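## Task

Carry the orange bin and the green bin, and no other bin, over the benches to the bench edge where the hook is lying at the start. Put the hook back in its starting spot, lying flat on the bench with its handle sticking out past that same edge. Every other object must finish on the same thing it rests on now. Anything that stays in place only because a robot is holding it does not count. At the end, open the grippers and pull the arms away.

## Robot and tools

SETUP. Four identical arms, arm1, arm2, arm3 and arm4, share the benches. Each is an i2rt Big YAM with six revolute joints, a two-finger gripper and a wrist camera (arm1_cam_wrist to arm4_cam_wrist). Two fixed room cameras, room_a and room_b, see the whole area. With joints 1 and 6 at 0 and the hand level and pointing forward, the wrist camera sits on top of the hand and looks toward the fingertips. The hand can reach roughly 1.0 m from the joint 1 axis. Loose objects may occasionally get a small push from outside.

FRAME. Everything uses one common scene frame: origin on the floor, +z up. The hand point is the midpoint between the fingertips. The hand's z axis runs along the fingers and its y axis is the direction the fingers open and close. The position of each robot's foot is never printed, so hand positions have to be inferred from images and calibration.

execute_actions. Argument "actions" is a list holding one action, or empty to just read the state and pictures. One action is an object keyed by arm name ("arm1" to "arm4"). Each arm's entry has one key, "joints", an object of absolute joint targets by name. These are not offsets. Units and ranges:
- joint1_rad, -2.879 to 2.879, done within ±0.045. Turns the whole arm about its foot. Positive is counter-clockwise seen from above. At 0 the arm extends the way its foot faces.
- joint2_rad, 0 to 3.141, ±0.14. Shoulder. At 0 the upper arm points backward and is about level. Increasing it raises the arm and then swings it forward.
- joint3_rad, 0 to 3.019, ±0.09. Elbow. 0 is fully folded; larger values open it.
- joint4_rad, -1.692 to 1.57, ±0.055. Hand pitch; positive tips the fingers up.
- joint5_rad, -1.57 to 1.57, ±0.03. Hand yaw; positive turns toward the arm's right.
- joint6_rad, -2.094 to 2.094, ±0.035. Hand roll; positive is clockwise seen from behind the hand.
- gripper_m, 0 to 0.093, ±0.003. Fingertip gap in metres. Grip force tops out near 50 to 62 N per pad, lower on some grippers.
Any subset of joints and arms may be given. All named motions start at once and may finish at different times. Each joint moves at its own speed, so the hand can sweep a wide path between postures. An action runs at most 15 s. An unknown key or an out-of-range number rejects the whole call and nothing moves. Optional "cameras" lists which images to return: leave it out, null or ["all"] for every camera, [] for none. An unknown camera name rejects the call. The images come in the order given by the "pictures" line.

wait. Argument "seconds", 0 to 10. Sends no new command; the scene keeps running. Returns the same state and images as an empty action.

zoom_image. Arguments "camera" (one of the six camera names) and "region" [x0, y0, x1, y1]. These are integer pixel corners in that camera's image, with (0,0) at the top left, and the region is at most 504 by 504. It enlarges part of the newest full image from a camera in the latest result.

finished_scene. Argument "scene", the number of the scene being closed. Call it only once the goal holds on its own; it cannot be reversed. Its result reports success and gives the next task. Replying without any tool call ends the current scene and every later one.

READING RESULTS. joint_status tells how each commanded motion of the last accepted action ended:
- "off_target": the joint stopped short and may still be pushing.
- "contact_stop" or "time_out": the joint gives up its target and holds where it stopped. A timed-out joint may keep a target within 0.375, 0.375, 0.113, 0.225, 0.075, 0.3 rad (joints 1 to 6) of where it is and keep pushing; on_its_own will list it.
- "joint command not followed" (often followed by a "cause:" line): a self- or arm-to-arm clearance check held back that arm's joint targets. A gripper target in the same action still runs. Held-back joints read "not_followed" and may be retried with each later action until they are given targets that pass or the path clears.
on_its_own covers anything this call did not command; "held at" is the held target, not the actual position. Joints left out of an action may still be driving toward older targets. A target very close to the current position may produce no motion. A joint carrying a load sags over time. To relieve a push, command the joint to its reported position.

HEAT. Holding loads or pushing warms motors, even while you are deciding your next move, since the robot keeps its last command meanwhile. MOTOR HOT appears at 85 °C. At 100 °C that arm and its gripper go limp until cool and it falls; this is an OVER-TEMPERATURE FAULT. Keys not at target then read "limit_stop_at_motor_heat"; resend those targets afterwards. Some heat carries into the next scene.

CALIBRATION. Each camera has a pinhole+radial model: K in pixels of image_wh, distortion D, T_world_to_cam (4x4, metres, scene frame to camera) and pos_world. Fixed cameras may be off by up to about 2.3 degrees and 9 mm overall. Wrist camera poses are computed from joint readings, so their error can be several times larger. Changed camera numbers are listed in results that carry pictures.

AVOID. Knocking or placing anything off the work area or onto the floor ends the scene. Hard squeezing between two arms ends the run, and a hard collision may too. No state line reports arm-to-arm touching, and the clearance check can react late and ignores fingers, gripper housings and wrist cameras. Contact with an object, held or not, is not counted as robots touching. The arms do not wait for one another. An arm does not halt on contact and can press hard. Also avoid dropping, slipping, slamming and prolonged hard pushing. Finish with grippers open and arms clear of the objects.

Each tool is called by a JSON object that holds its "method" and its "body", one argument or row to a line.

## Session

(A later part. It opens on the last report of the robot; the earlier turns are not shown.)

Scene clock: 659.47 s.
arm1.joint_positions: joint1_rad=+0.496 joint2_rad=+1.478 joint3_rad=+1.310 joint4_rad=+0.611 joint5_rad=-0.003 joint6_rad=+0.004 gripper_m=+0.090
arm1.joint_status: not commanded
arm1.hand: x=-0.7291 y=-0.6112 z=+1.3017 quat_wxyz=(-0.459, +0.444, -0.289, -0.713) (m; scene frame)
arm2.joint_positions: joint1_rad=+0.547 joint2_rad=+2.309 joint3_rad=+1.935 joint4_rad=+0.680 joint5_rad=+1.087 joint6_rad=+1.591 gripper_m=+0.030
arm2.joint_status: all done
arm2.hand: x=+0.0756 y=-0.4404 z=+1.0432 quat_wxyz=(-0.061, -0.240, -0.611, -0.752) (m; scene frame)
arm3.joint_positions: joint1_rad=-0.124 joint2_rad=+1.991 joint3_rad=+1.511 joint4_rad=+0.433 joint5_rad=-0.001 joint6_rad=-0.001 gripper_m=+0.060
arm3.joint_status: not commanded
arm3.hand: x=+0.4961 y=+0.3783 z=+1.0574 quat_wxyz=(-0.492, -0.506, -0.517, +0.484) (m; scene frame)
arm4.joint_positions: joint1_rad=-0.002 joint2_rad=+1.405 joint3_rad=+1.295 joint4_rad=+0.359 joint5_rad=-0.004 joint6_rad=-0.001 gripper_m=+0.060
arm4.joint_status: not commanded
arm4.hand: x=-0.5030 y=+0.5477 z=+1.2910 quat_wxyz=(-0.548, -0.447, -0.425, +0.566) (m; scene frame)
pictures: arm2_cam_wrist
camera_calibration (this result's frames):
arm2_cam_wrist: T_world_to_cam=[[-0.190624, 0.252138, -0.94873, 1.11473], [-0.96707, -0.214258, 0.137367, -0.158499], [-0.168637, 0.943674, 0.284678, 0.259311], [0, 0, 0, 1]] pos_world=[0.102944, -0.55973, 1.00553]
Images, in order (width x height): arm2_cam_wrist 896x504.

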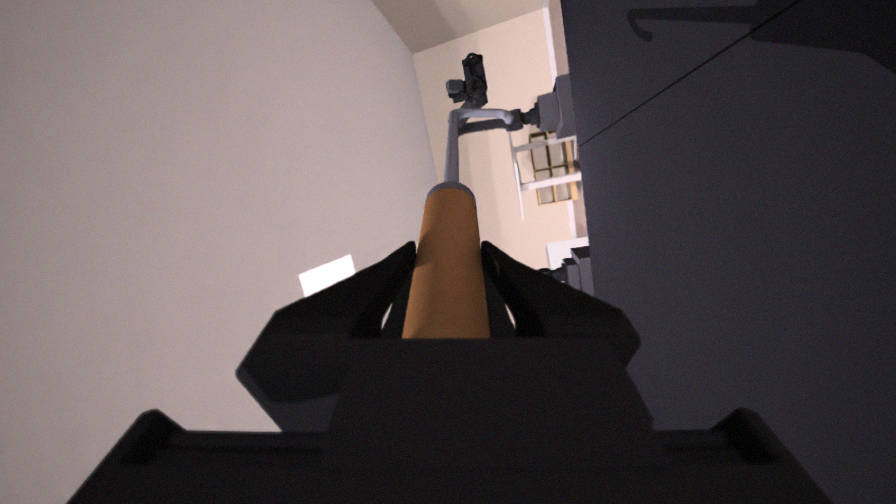

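{"method": "execute_actions", "body": {
  "actions": []
}}

Scene clock: 670.30 s.
arm1.joint_positions: joint1_rad=+0.496 joint2_rad=+1.478 joint3_rad=+1.310 joint4_rad=+0.611 joint5_rad=-0.003 joint6_rad=+0.004 gripper_m=+0.090
arm1.joint_status: not commanded
arm1.hand: x=-0.7291 y=-0.6112 z=+1.3017 quat_wxyz=(-0.459, +0.444, -0.289, -0.713) (m; scene frame)
arm2.joint_positions: joint1_rad=+0.547 joint2_rad=+2.309 joint3_rad=+1.935 joint4_rad=+0.680 joint5_rad=+1.087 joint6_rad=+1.591 gripper_m=+0.030
arm2.joint_status: all done
arm2.hand: x=+0.0756 y=-0.4404 z=+1.0432 quat_wxyz=(-0.061, -0.240, -0.611, -0.752) (m; scene frame)
arm3.joint_positions: joint1_rad=-0.124 joint2_rad=+1.991 joint3_rad=+1.511 joint4_rad=+0.433 joint5_rad=-0.001 joint6_rad=-0.001 gripper_m=+0.060
arm3.joint_status: not commanded
arm3.hand: x=+0.4961 y=+0.3783 z=+1.0574 quat_wxyz=(-0.492, -0.506, -0.517, +0.484) (m; scene frame)
arm4.joint_positions: joint1_rad=-0.002 joint2_rad=+1.405 joint3_rad=+1.295 joint4_rad=+0.359 joint5_rad=-0.004 joint6_rad=-0.001 gripper_m=+0.060
arm4.joint_status: not commanded
arm4.hand: x=-0.5030 y=+0.5477 z=+1.2910 quat_wxyz=(-0.548, -0.447, -0.425, +0.566) (m; scene frame)
pictures: arm1_cam_wrist, arm2_cam_wrist, arm3_cam_wrist, arm4_cam_wrist, room_a, room_b
camera_calibration (this result's frames):
arm1_cam_wrist: T_world_to_cam=[[0.907333, 0.420378, 0.00543156, 0.908804], [0.0755119, -0.150246, -0.985761, 1.25202], [-0.413576, 0.894823, -0.168067, 0.59041], [0, 0, 0, 1]] pos_world=[-0.67495, -0.722244, 1.32848]
arm2_cam_wrist: T_world_to_cam=[[-0.190624, 0.252138, -0.94873, 1.11473], [-0.96707, -0.214258, 0.137367, -0.158499], [-0.168637, 0.943674, 0.284678, 0.259311], [0, 0, 0, 1]] pos_world=[0.102944, -0.55973, 1.00553]
arm3_cam_wrist: T_world_to_cam=[[-0.999392, -0.0348712, -0.0000484114, 0.510531], [-0.0211129, 0.606188, -0.795041, 0.623108], [0.0277534, -0.794557, -0.606556, 1.05006], [0, 0, 0, 1]] pos_world=[0.494234, 0.474411, 1.13234]
arm4_cam_wrist: T_world_to_cam=[[-0.998633, 0.0519774, -0.00555481, -0.522251], [0.0249219, 0.380002, -0.92465, 1.00356], [-0.04595, -0.923524, -0.380778, 1.09451], [0, 0, 0, 1]] pos_world=[-0.496255, 0.656598, 1.34181]
Images, in order (width x height): arm1_cam_wrist 896x504, arm2_cam_wrist 896x504, arm3_cam_wrist 896x504, arm4_cam_wrist 896x504, room_a 896x504, room_b 896x504.

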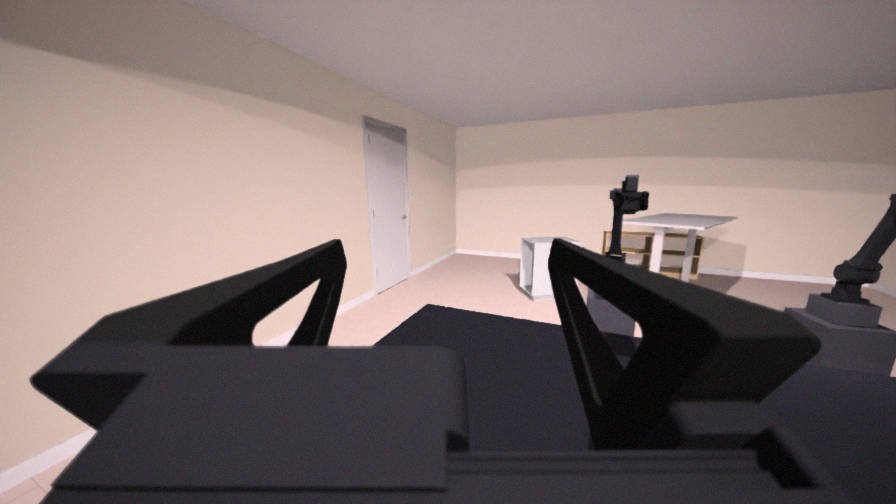

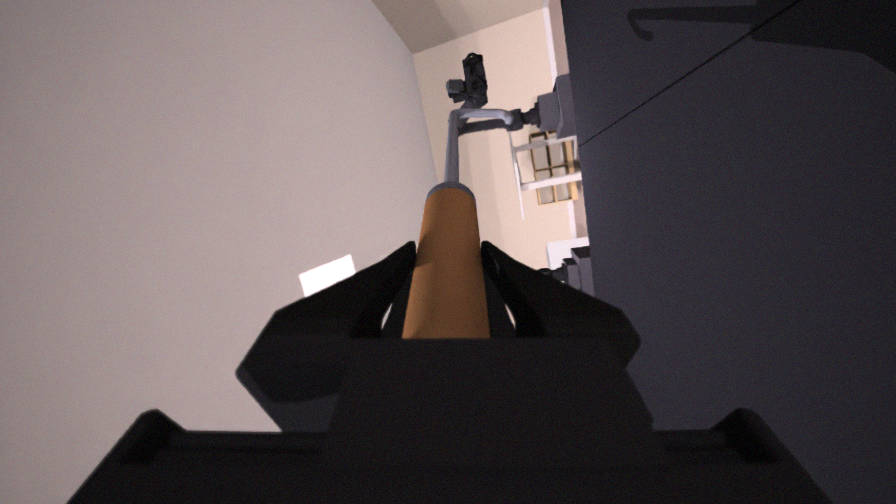

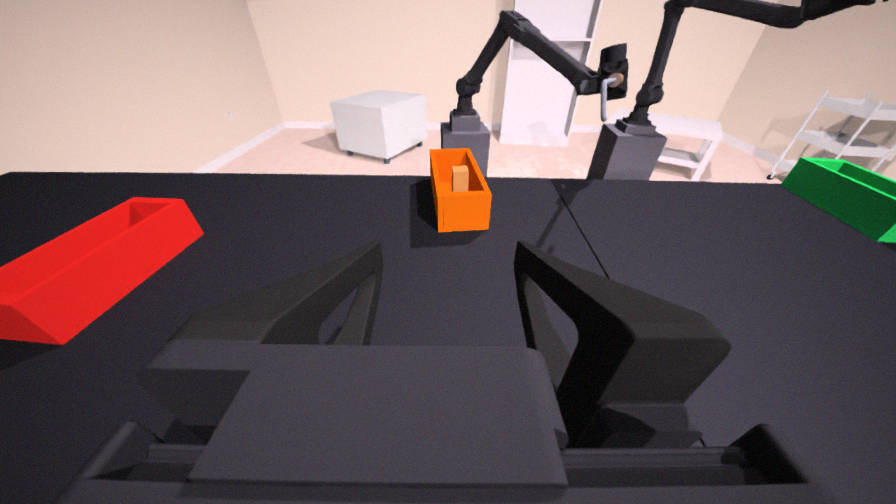

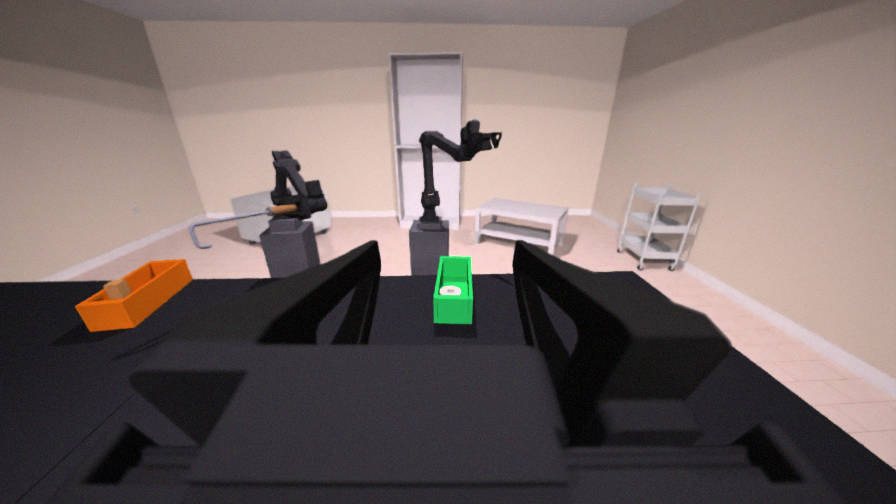

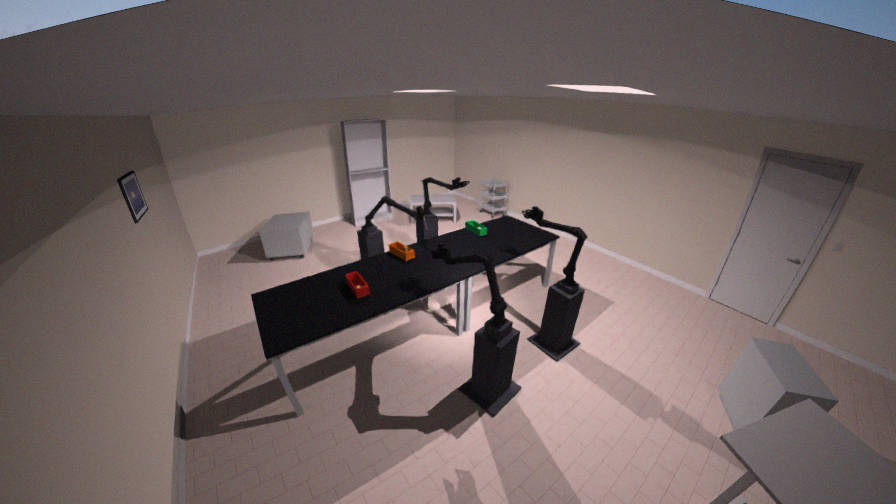

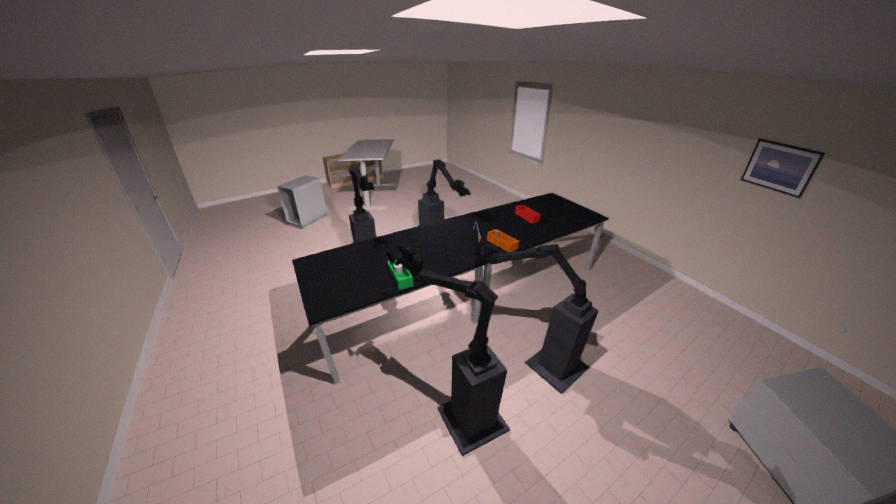

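{"method": "execute_actions", "body": {
  "actions": [
    {"arm2":{"joints":{"joint2_rad":2.47}}}
  ],
  "cameras": ["arm2_cam_wrist","arm3_cam_wrist"]
}}

Scene clock: 674.10 s.
arm1.joint_positions: joint1_rad=+0.496 joint2_rad=+1.478 joint3_rad=+1.310 joint4_rad=+0.611 joint5_rad=-0.003 joint6_rad=+0.004 gripper_m=+0.090
arm1.joint_status: not commanded
arm1.hand: x=-0.7291 y=-0.6112 z=+1.3017 quat_wxyz=(-0.459, +0.444, -0.289, -0.713) (m; scene frame)
arm2.joint_positions: joint1_rad=+0.547 joint2_rad=+2.518 joint3_rad=+1.965 joint4_rad=+0.680 joint5_rad=+1.085 joint6_rad=+1.591 gripper_m=+0.030
arm2.joint_status: all done
arm2.hand: x=+0.0644 y=-0.4266 z=+0.8868 quat_wxyz=(-0.110, -0.193, -0.659, -0.719) (m; scene frame)
arm3.joint_positions: joint1_rad=-0.124 joint2_rad=+1.991 joint3_rad=+1.511 joint4_rad=+0.433 joint5_rad=-0.001 joint6_rad=-0.001 gripper_m=+0.060
arm3.joint_status: not commanded
arm3.hand: x=+0.4961 y=+0.3783 z=+1.0574 quat_wxyz=(-0.492, -0.506, -0.517, +0.484) (m; scene frame)
arm4.joint_positions: joint1_rad=-0.002 joint2_rad=+1.405 joint3_rad=+1.295 joint4_rad=+0.359 joint5_rad=-0.004 joint6_rad=-0.001 gripper_m=+0.060
arm4.joint_status: not commanded
arm4.hand: x=-0.5030 y=+0.5477 z=+1.2910 quat_wxyz=(-0.548, -0.447, -0.425, +0.566) (m; scene frame)
pictures: arm2_cam_wrist, arm3_cam_wrist
camera_calibration (this result's frames):
arm2_cam_wrist: T_world_to_cam=[[-0.0851693, 0.11342, -0.98989, 0.931176], [-0.977421, -0.202329, 0.060914, -0.0712966], [-0.193374, 0.972728, 0.128091, 0.441775], [0, 0, 0, 1]] pos_world=[0.0950486, -0.549766, 0.869518]
arm3_cam_wrist: T_world_to_cam=[[-0.999392, -0.0348712, -0.0000484114, 0.510531], [-0.0211129, 0.606188, -0.795041, 0.623108], [0.0277534, -0.794557, -0.606556, 1.05006], [0, 0, 0, 1]] pos_world=[0.494234, 0.474411, 1.13234]
Images, in order (width x height): arm2_cam_wrist 896x504, arm3_cam_wrist 896x504.

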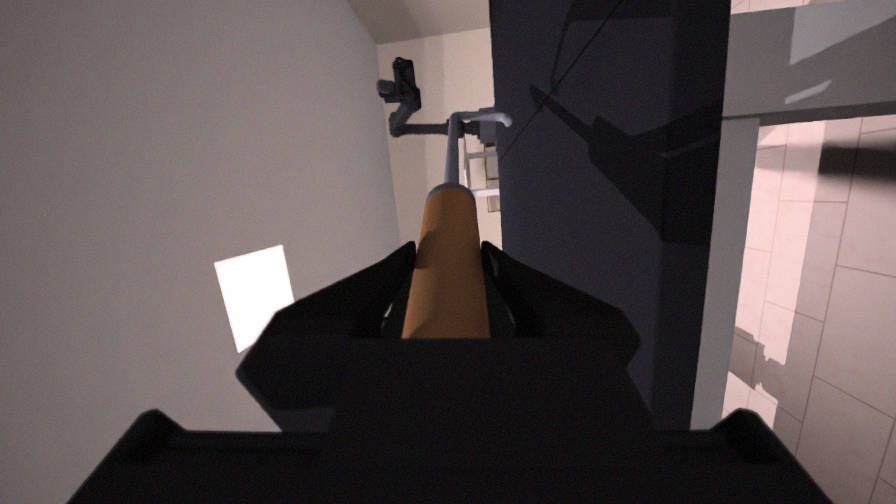

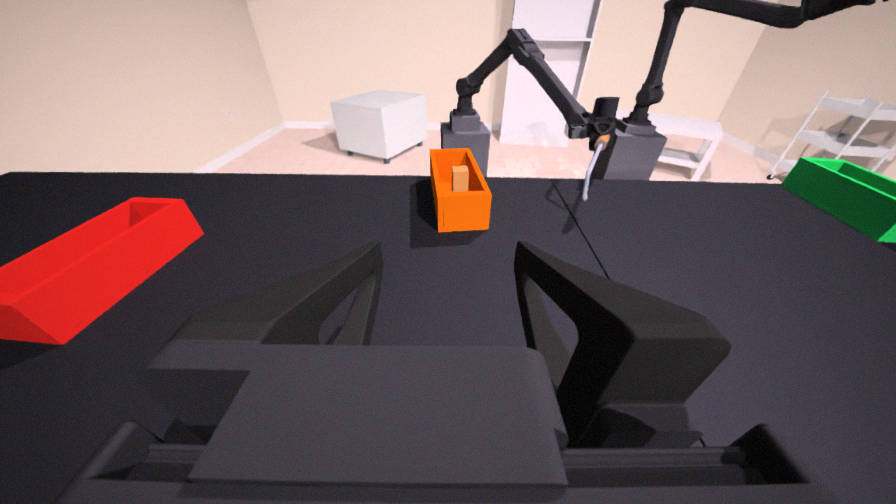

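{"method": "execute_actions", "body": {
  "actions": [
    {"arm2":{"joints":{"joint2_rad":2.58,"joint6_rad":0.95}}}
  ],
  "cameras": ["arm2_cam_wrist","arm3_cam_wrist"]
}}

Scene clock: 679.50 s.
arm1.joint_positions: joint1_rad=+0.496 joint2_rad=+1.478 joint3_rad=+1.310 joint4_rad=+0.611 joint5_rad=-0.003 joint6_rad=+0.004 gripper_m=+0.090
arm1.joint_status: not commanded
arm1.hand: x=-0.7291 y=-0.6112 z=+1.3017 quat_wxyz=(-0.459, +0.444, -0.289, -0.713) (m; scene frame)
arm2.joint_positions: joint1_rad=+0.547 joint2_rad=+2.575 joint3_rad=+1.969 joint4_rad=+0.681 joint5_rad=+1.078 joint6_rad=+0.962 gripper_m=+0.030
arm2.joint_status: all done
arm2.hand: x=+0.0636 y=-0.4276 z=+0.8416 quat_wxyz=(-0.335, +0.039, -0.694, -0.636) (m; scene frame)
arm3.joint_positions: joint1_rad=-0.124 joint2_rad=+1.991 joint3_rad=+1.511 joint4_rad=+0.433 joint5_rad=-0.001 joint6_rad=-0.001 gripper_m=+0.060
arm3.joint_status: not commanded
arm3.hand: x=+0.4961 y=+0.3783 z=+1.0574 quat_wxyz=(-0.492, -0.506, -0.517, +0.484) (m; scene frame)
arm4.joint_positions: joint1_rad=-0.002 joint2_rad=+1.405 joint3_rad=+1.295 joint4_rad=+0.359 joint5_rad=-0.004 joint6_rad=-0.001 gripper_m=+0.060
arm4.joint_status: not commanded
arm4.hand: x=-0.5030 y=+0.5477 z=+1.2910 quat_wxyz=(-0.548, -0.447, -0.425, +0.566) (m; scene frame)
pictures: arm2_cam_wrist, arm3_cam_wrist
camera_calibration (this result's frames):
arm2_cam_wrist: T_world_to_cam=[[0.491093, -0.182009, -0.85188, 0.607355], [-0.862026, -0.242381, -0.445155, 0.331858], [-0.125458, 0.952955, -0.275928, 0.775621], [0, 0, 0, 1]] pos_world=[0.0851102, -0.548152, 0.879138]
arm3_cam_wrist: T_world_to_cam=[[-0.999392, -0.0348712, -0.0000484114, 0.510531], [-0.0211129, 0.606188, -0.795041, 0.623108], [0.0277534, -0.794557, -0.606556, 1.05006], [0, 0, 0, 1]] pos_world=[0.494234, 0.474411, 1.13234]
Images, in order (width x height): arm2_cam_wrist 896x504, arm3_cam_wrist 896x504.

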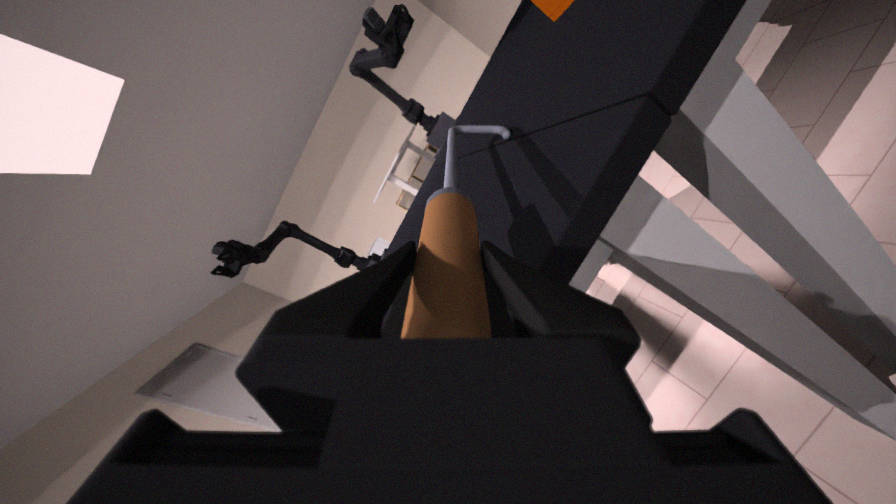

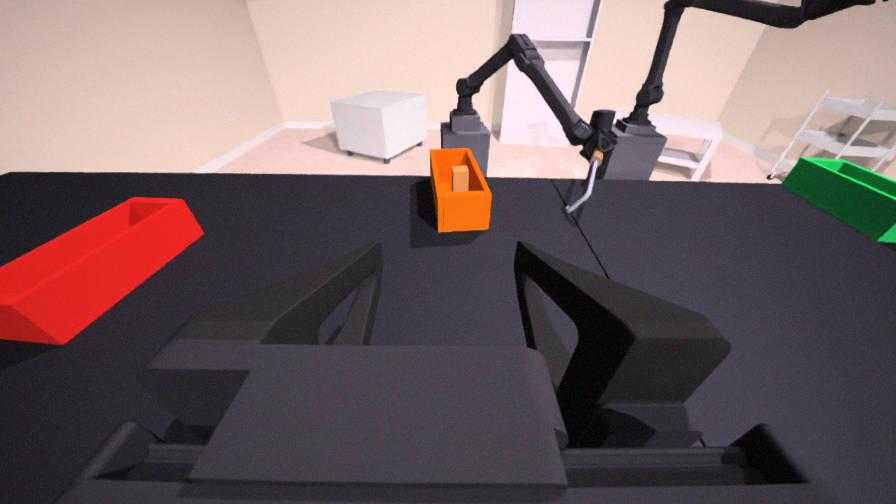

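{"method": "execute_actions", "body": {
  "actions": [
    {"arm2":{"joints":{"joint2_rad":2.61,"joint6_rad":0.4}}}
  ],
  "cameras": ["arm2_cam_wrist","arm3_cam_wrist"]
}}

Scene clock: 683.50 s.
arm1.joint_positions: joint1_rad=+0.496 joint2_rad=+1.478 joint3_rad=+1.310 joint4_rad=+0.611 joint5_rad=-0.003 joint6_rad=+0.004 gripper_m=+0.090
arm1.joint_status: not commanded
arm1.hand: x=-0.7291 y=-0.6112 z=+1.3017 quat_wxyz=(-0.459, +0.444, -0.289, -0.713) (m; scene frame)
arm2.joint_positions: joint1_rad=+0.547 joint2_rad=+2.591 joint3_rad=+1.969 joint4_rad=+0.681 joint5_rad=+1.078 joint6_rad=+0.409 gripper_m=+0.030
arm2.joint_status: all done
arm2.hand: x=+0.0642 y=-0.4285 z=+0.8287 quat_wxyz=(-0.497, +0.233, -0.658, -0.515) (m; scene frame)
arm3.joint_positions: joint1_rad=-0.124 joint2_rad=+1.991 joint3_rad=+1.511 joint4_rad=+0.433 joint5_rad=-0.001 joint6_rad=-0.001 gripper_m=+0.060
arm3.joint_status: not commanded
arm3.hand: x=+0.4961 y=+0.3783 z=+1.0574 quat_wxyz=(-0.492, -0.506, -0.517, +0.484) (m; scene frame)
arm4.joint_positions: joint1_rad=-0.002 joint2_rad=+1.405 joint3_rad=+1.295 joint4_rad=+0.359 joint5_rad=-0.004 joint6_rad=-0.001 gripper_m=+0.060
arm4.joint_status: not commanded
arm4.hand: x=-0.5030 y=+0.5477 z=+1.2910 quat_wxyz=(-0.548, -0.447, -0.425, +0.566) (m; scene frame)
pictures: arm2_cam_wrist, arm3_cam_wrist
camera_calibration (this result's frames):
arm2_cam_wrist: T_world_to_cam=[[0.826459, -0.353283, -0.438356, 0.15833], [-0.554691, -0.37771, -0.741386, 0.494195], [0.0963478, 0.855878, -0.508124, 0.909517], [0, 0, 0, 1]] pos_world=[0.055642, -0.535838, 0.897942]
arm3_cam_wrist: T_world_to_cam=[[-0.999392, -0.0348712, -0.0000484114, 0.510531], [-0.0211129, 0.606188, -0.795041, 0.623108], [0.0277534, -0.794557, -0.606556, 1.05006], [0, 0, 0, 1]] pos_world=[0.494234, 0.474411, 1.13234]
Images, in order (width x height): arm2_cam_wrist 896x504, arm3_cam_wrist 896x504.

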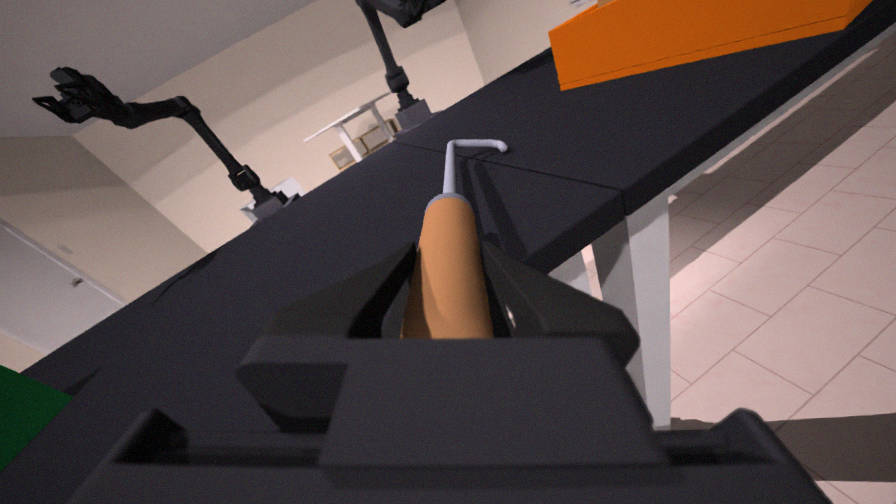

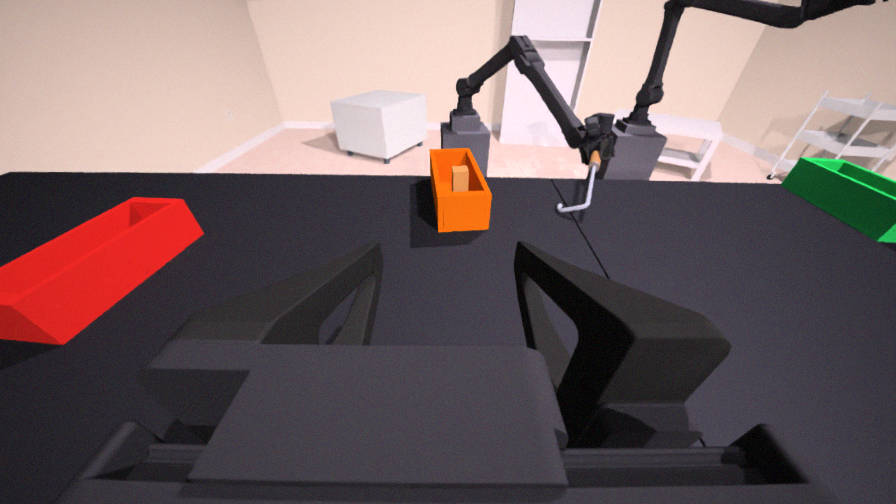

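{"method": "execute_actions", "body": {
  "actions": [
    {"arm2":{"joints":{"joint2_rad":2.645,"joint6_rad":0.0}}}
  ],
  "cameras": ["arm2_cam_wrist","arm3_cam_wrist"]
}}

Scene clock: 687.20 s.
arm1.joint_positions: joint1_rad=+0.496 joint2_rad=+1.478 joint3_rad=+1.310 joint4_rad=+0.611 joint5_rad=-0.003 joint6_rad=+0.004 gripper_m=+0.090
arm1.joint_status: not commanded
arm1.hand: x=-0.7291 y=-0.6112 z=+1.3017 quat_wxyz=(-0.459, +0.444, -0.289, -0.713) (m; scene frame)
arm2.joint_positions: joint1_rad=+0.547 joint2_rad=+2.622 joint3_rad=+1.969 joint4_rad=+0.681 joint5_rad=+1.078 joint6_rad=+0.009 gripper_m=+0.030
arm2.joint_status: all done
arm2.hand: x=+0.0657 y=-0.4306 z=+0.8029 quat_wxyz=(-0.591, +0.370, -0.598, -0.396) (m; scene frame)
arm3.joint_positions: joint1_rad=-0.124 joint2_rad=+1.991 joint3_rad=+1.511 joint4_rad=+0.433 joint5_rad=-0.001 joint6_rad=-0.001 gripper_m=+0.060
arm3.joint_status: not commanded
arm3.hand: x=+0.4961 y=+0.3783 z=+1.0574 quat_wxyz=(-0.492, -0.506, -0.517, +0.484) (m; scene frame)
arm4.joint_positions: joint1_rad=-0.002 joint2_rad=+1.405 joint3_rad=+1.295 joint4_rad=+0.359 joint5_rad=-0.004 joint6_rad=-0.001 gripper_m=+0.060
arm4.joint_status: not commanded
arm4.hand: x=-0.5030 y=+0.5477 z=+1.2910 quat_wxyz=(-0.548, -0.447, -0.425, +0.566) (m; scene frame)
pictures: arm2_cam_wrist, arm3_cam_wrist
camera_calibration (this result's frames):
arm2_cam_wrist: T_world_to_cam=[[0.914189, -0.404404, -0.0267593, -0.213219], [-0.255921, -0.524813, -0.811835, 0.448741], [0.314266, 0.749019, -0.583274, 0.898131], [0, 0, 0, 1]] pos_world=[0.0275133, -0.523438, 0.882454]
arm3_cam_wrist: T_world_to_cam=[[-0.999392, -0.0348712, -0.0000484114, 0.510531], [-0.0211129, 0.606188, -0.795041, 0.623108], [0.0277534, -0.794557, -0.606556, 1.05006], [0, 0, 0, 1]] pos_world=[0.494234, 0.474411, 1.13234]
Images, in order (width x height): arm2_cam_wrist 896x504, arm3_cam_wrist 896x504.

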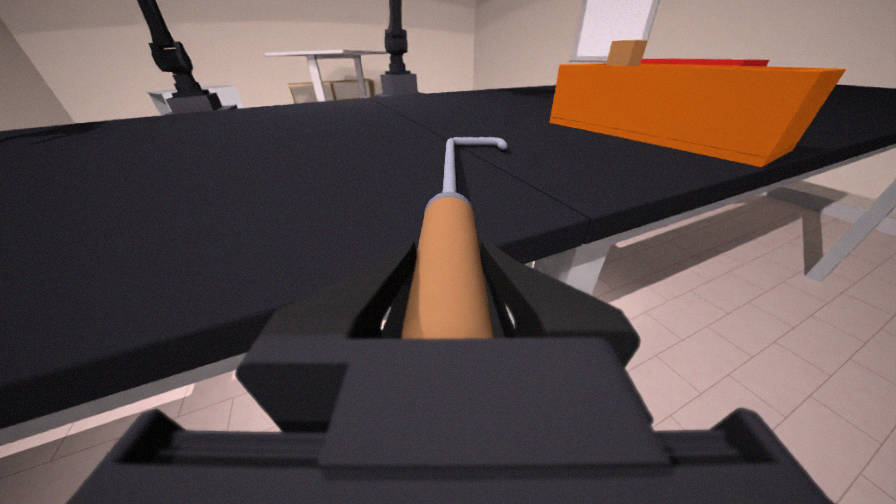

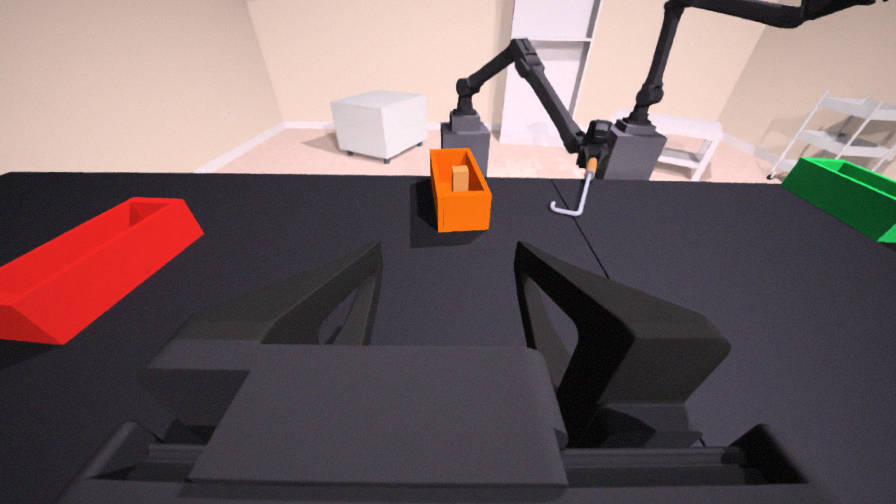

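{"method": "execute_actions", "body": {
  "actions": [
    {"arm2":{"joints":{"gripper_m":0.09}},"arm3":{"joints":{"joint2_rad":1.4,"joint3_rad":1.3}}}
  ],
  "cameras": ["arm2_cam_wrist","room_b"]
}}

Scene clock: 695.73 s.
arm1.joint_positions: joint1_rad=+0.496 joint2_rad=+1.478 joint3_rad=+1.310 joint4_rad=+0.611 joint5_rad=-0.003 joint6_rad=+0.004 gripper_m=+0.090
arm1.joint_status: not commanded
arm1.hand: x=-0.7291 y=-0.6112 z=+1.3017 quat_wxyz=(-0.459, +0.444, -0.289, -0.713) (m; scene frame)
arm2.joint_positions: joint1_rad=+0.547 joint2_rad=+2.622 joint3_rad=+1.972 joint4_rad=+0.681 joint5_rad=+1.078 joint6_rad=+0.009 gripper_m=+0.090
arm2.joint_status: all done
arm2.hand: x=+0.0653 y=-0.4299 z=+0.8047 quat_wxyz=(-0.591, +0.369, -0.598, -0.397) (m; scene frame)
arm3.joint_positions: joint1_rad=-0.124 joint2_rad=+1.403 joint3_rad=+1.277 joint4_rad=+0.442 joint5_rad=-0.001 joint6_rad=-0.001 gripper_m=+0.060
arm3.joint_status: all done
arm3.hand: x=+0.4931 y=+0.5630 z=+1.3409 quat_wxyz=(-0.577, -0.411, -0.419, +0.568) (m; scene frame)
arm4.joint_positions: joint1_rad=-0.002 joint2_rad=+1.405 joint3_rad=+1.295 joint4_rad=+0.359 joint5_rad=-0.004 joint6_rad=-0.001 gripper_m=+0.060
arm4.joint_status: not commanded
arm4.hand: x=-0.5030 y=+0.5477 z=+1.2910 quat_wxyz=(-0.548, -0.447, -0.425, +0.566) (m; scene frame)
pictures: arm2_cam_wrist, room_b
camera_calibration (this result's frames):
arm2_cam_wrist: T_world_to_cam=[[0.913982, -0.404693, -0.0293431, -0.210513], [-0.257452, -0.522509, -0.812836, 0.452288], [0.313617, 0.750472, -0.581753, 0.898243], [0, 0, 0, 1]] pos_world=[0.0271436, -0.522975, 0.884015]
Images, in order (width x height): arm2_cam_wrist 896x504, room_b 896x504.

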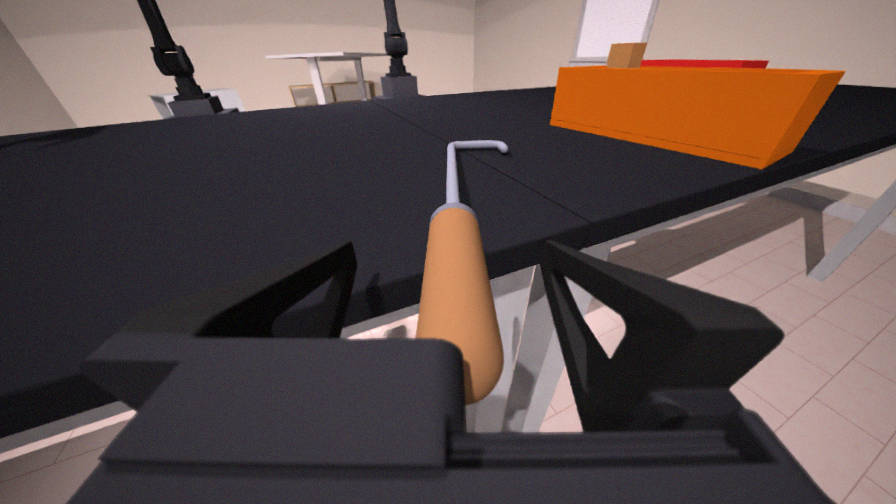

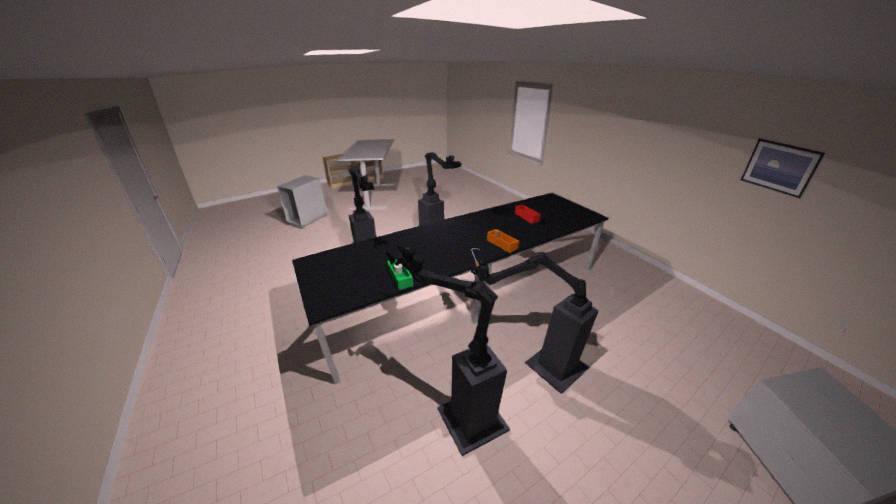

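Hook released and resting on the bench. Lifting clear.

{"method": "execute_actions", "body": {
  "actions": [
    {"arm2":{"joints":{"joint2_rad":1.9}}}
  ]
}}

Scene clock: 710.03 s.
arm1.joint_positions: joint1_rad=+0.496 joint2_rad=+1.478 joint3_rad=+1.310 joint4_rad=+0.611 joint5_rad=-0.003 joint6_rad=+0.004 gripper_m=+0.090
arm1.joint_status: not commanded
arm1.hand: x=-0.7291 y=-0.6112 z=+1.3017 quat_wxyz=(-0.459, +0.444, -0.289, -0.713) (m; scene frame)
arm2.joint_positions: joint1_rad=+0.547 joint2_rad=+1.900 joint3_rad=+2.014 joint4_rad=+0.702 joint5_rad=+1.078 joint6_rad=+0.009 gripper_m=+0.090
arm2.joint_status: all done
arm2.hand: x=+0.1573 y=-0.5483 z=+1.3949 quat_wxyz=(-0.520, +0.068, -0.569, -0.633) (m; scene frame)
arm3.joint_positions: joint1_rad=-0.124 joint2_rad=+1.403 joint3_rad=+1.277 joint4_rad=+0.442 joint5_rad=-0.001 joint6_rad=-0.001 gripper_m=+0.060
arm3.joint_status: not commanded
arm3.hand: x=+0.4931 y=+0.5630 z=+1.3409 quat_wxyz=(-0.577, -0.411, -0.419, +0.568) (m; scene frame)
arm4.joint_positions: joint1_rad=-0.002 joint2_rad=+1.405 joint3_rad=+1.295 joint4_rad=+0.359 joint5_rad=-0.004 joint6_rad=-0.001 gripper_m=+0.060
arm4.joint_status: not commanded
arm4.hand: x=-0.5030 y=+0.5477 z=+1.2910 quat_wxyz=(-0.548, -0.447, -0.425, +0.566) (m; scene frame)
pictures: arm1_cam_wrist, arm2_cam_wrist, arm3_cam_wrist, arm4_cam_wrist, room_a, room_b
camera_calibration (this result's frames):
arm1_cam_wrist: T_world_to_cam=[[0.907333, 0.420378, 0.00543156, 0.908804], [0.0755119, -0.150246, -0.985761, 1.25202], [-0.413576, 0.894823, -0.168067, 0.59041], [0, 0, 0, 1]] pos_world=[-0.67495, -0.722244, 1.32848]
arm2_cam_wrist: T_world_to_cam=[[0.745145, -0.185634, -0.640546, 0.674088], [-0.65248, -0.0042547, -0.757794, 1.1634], [0.137947, 0.98261, -0.124293, 0.818375], [0, 0, 0, 1]] pos_world=[0.143912, -0.674059, 1.41512]
arm3_cam_wrist: T_world_to_cam=[[-0.999404, -0.0339425, 0.00628441, 0.504972], [-0.0156702, 0.283885, -0.95873, 1.13473], [0.0307577, -0.958257, -0.284248, 1.02735], [0, 0, 0, 1]] pos_world=[0.490854, 0.679474, 1.37675]
arm4_cam_wrist: T_world_to_cam=[[-0.998633, 0.0519774, -0.00555481, -0.522251], [0.0249219, 0.380002, -0.92465, 1.00356], [-0.04595, -0.923524, -0.380778, 1.09451], [0, 0, 0, 1]] pos_world=[-0.496255, 0.656598, 1.34181]
Images, in order (width x height): arm1_cam_wrist 896x504, arm2_cam_wrist 896x504, arm3_cam_wrist 896x504, arm4_cam_wrist 896x504, room_a 896x504, room_b 896x504.

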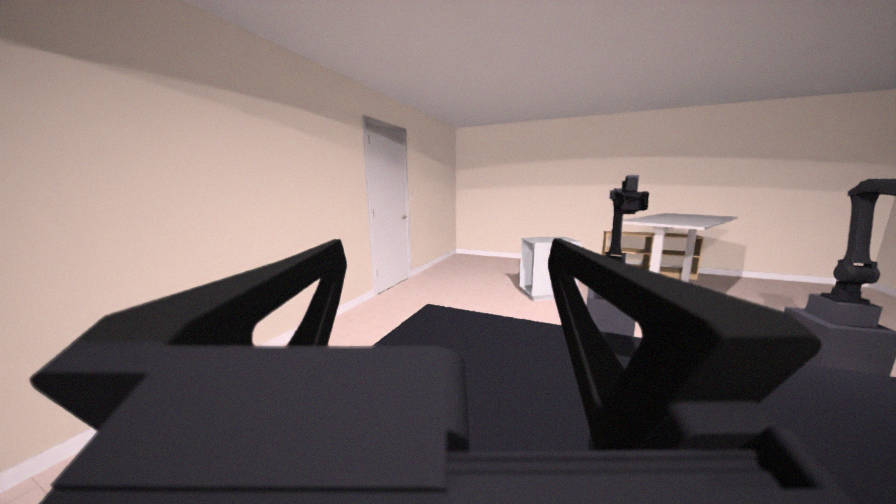

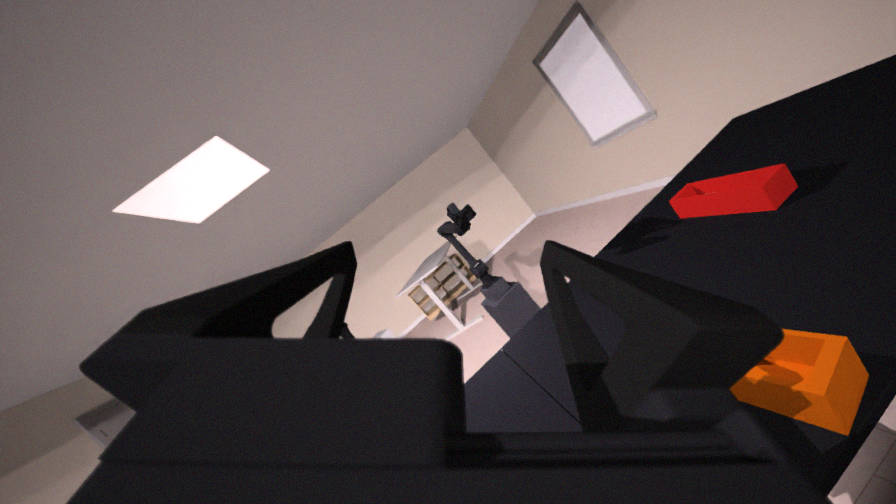

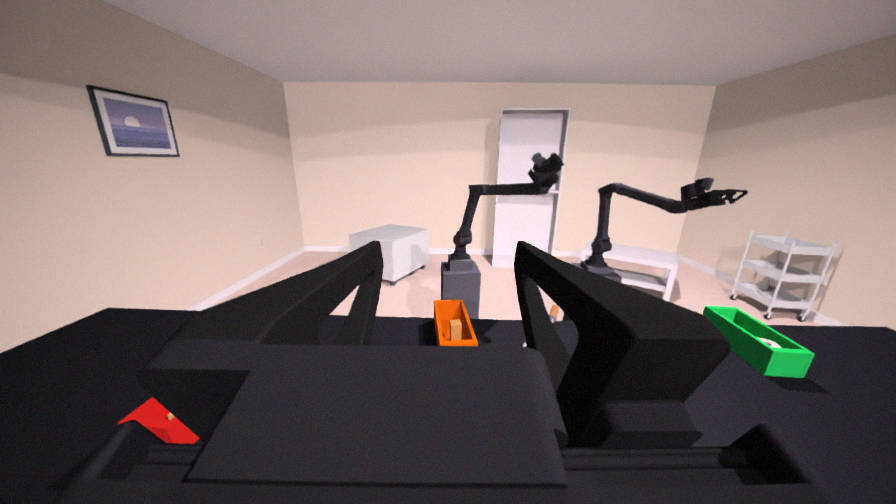

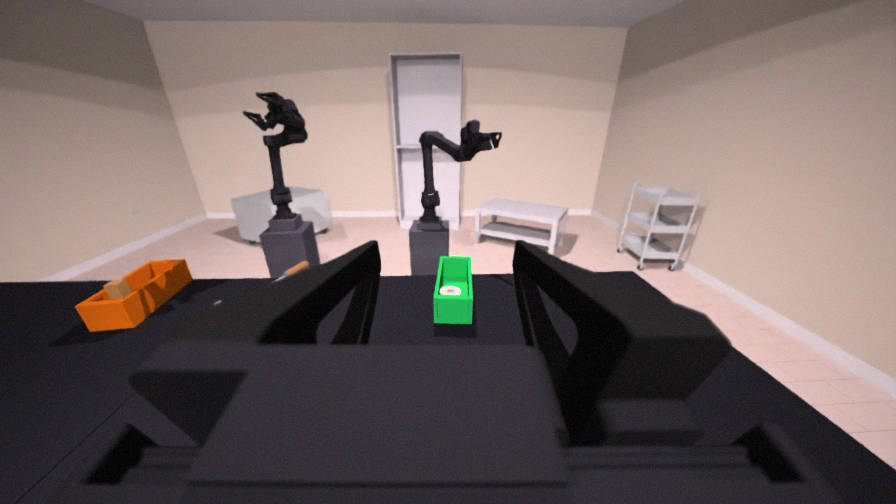

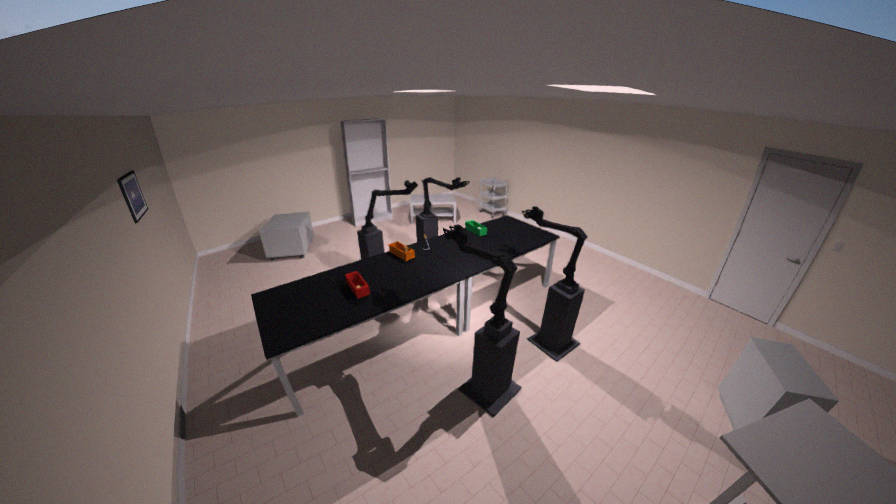

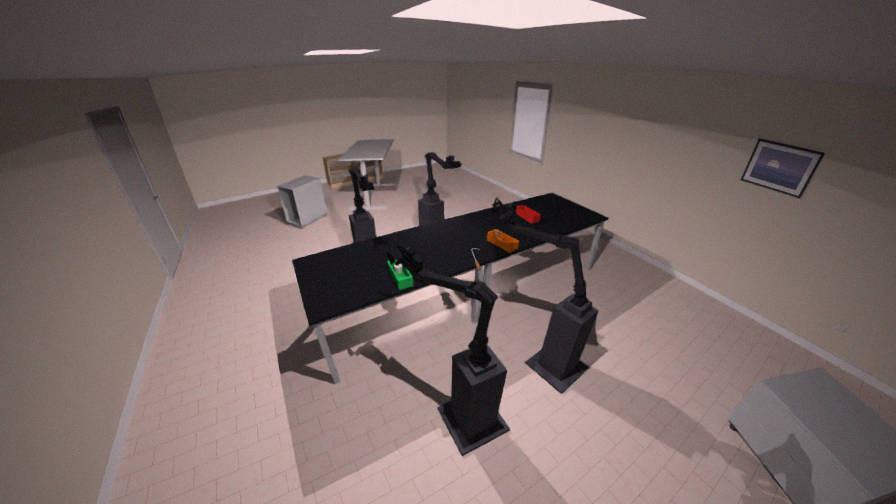

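{"method": "zoom_image", "body": {
  "camera": "room_b",
  "region": [370, 200, 570, 310]
}}

Region (370, 200, 570, 310) of room_b's 896x504 image, scaled by 2.520, with more detail than that image has; it fills the top 277 rows of this view, and the rest is white.

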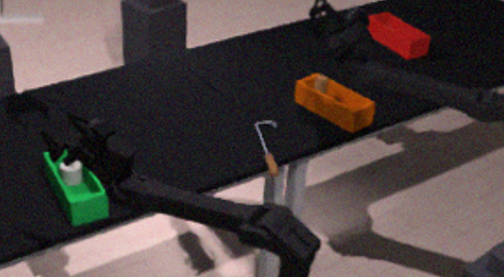

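Everything is in place, so I'm ending the scene.

{"method": "finished_scene", "body": {
  "scene": 2
}}

The scene is finished: the task was done.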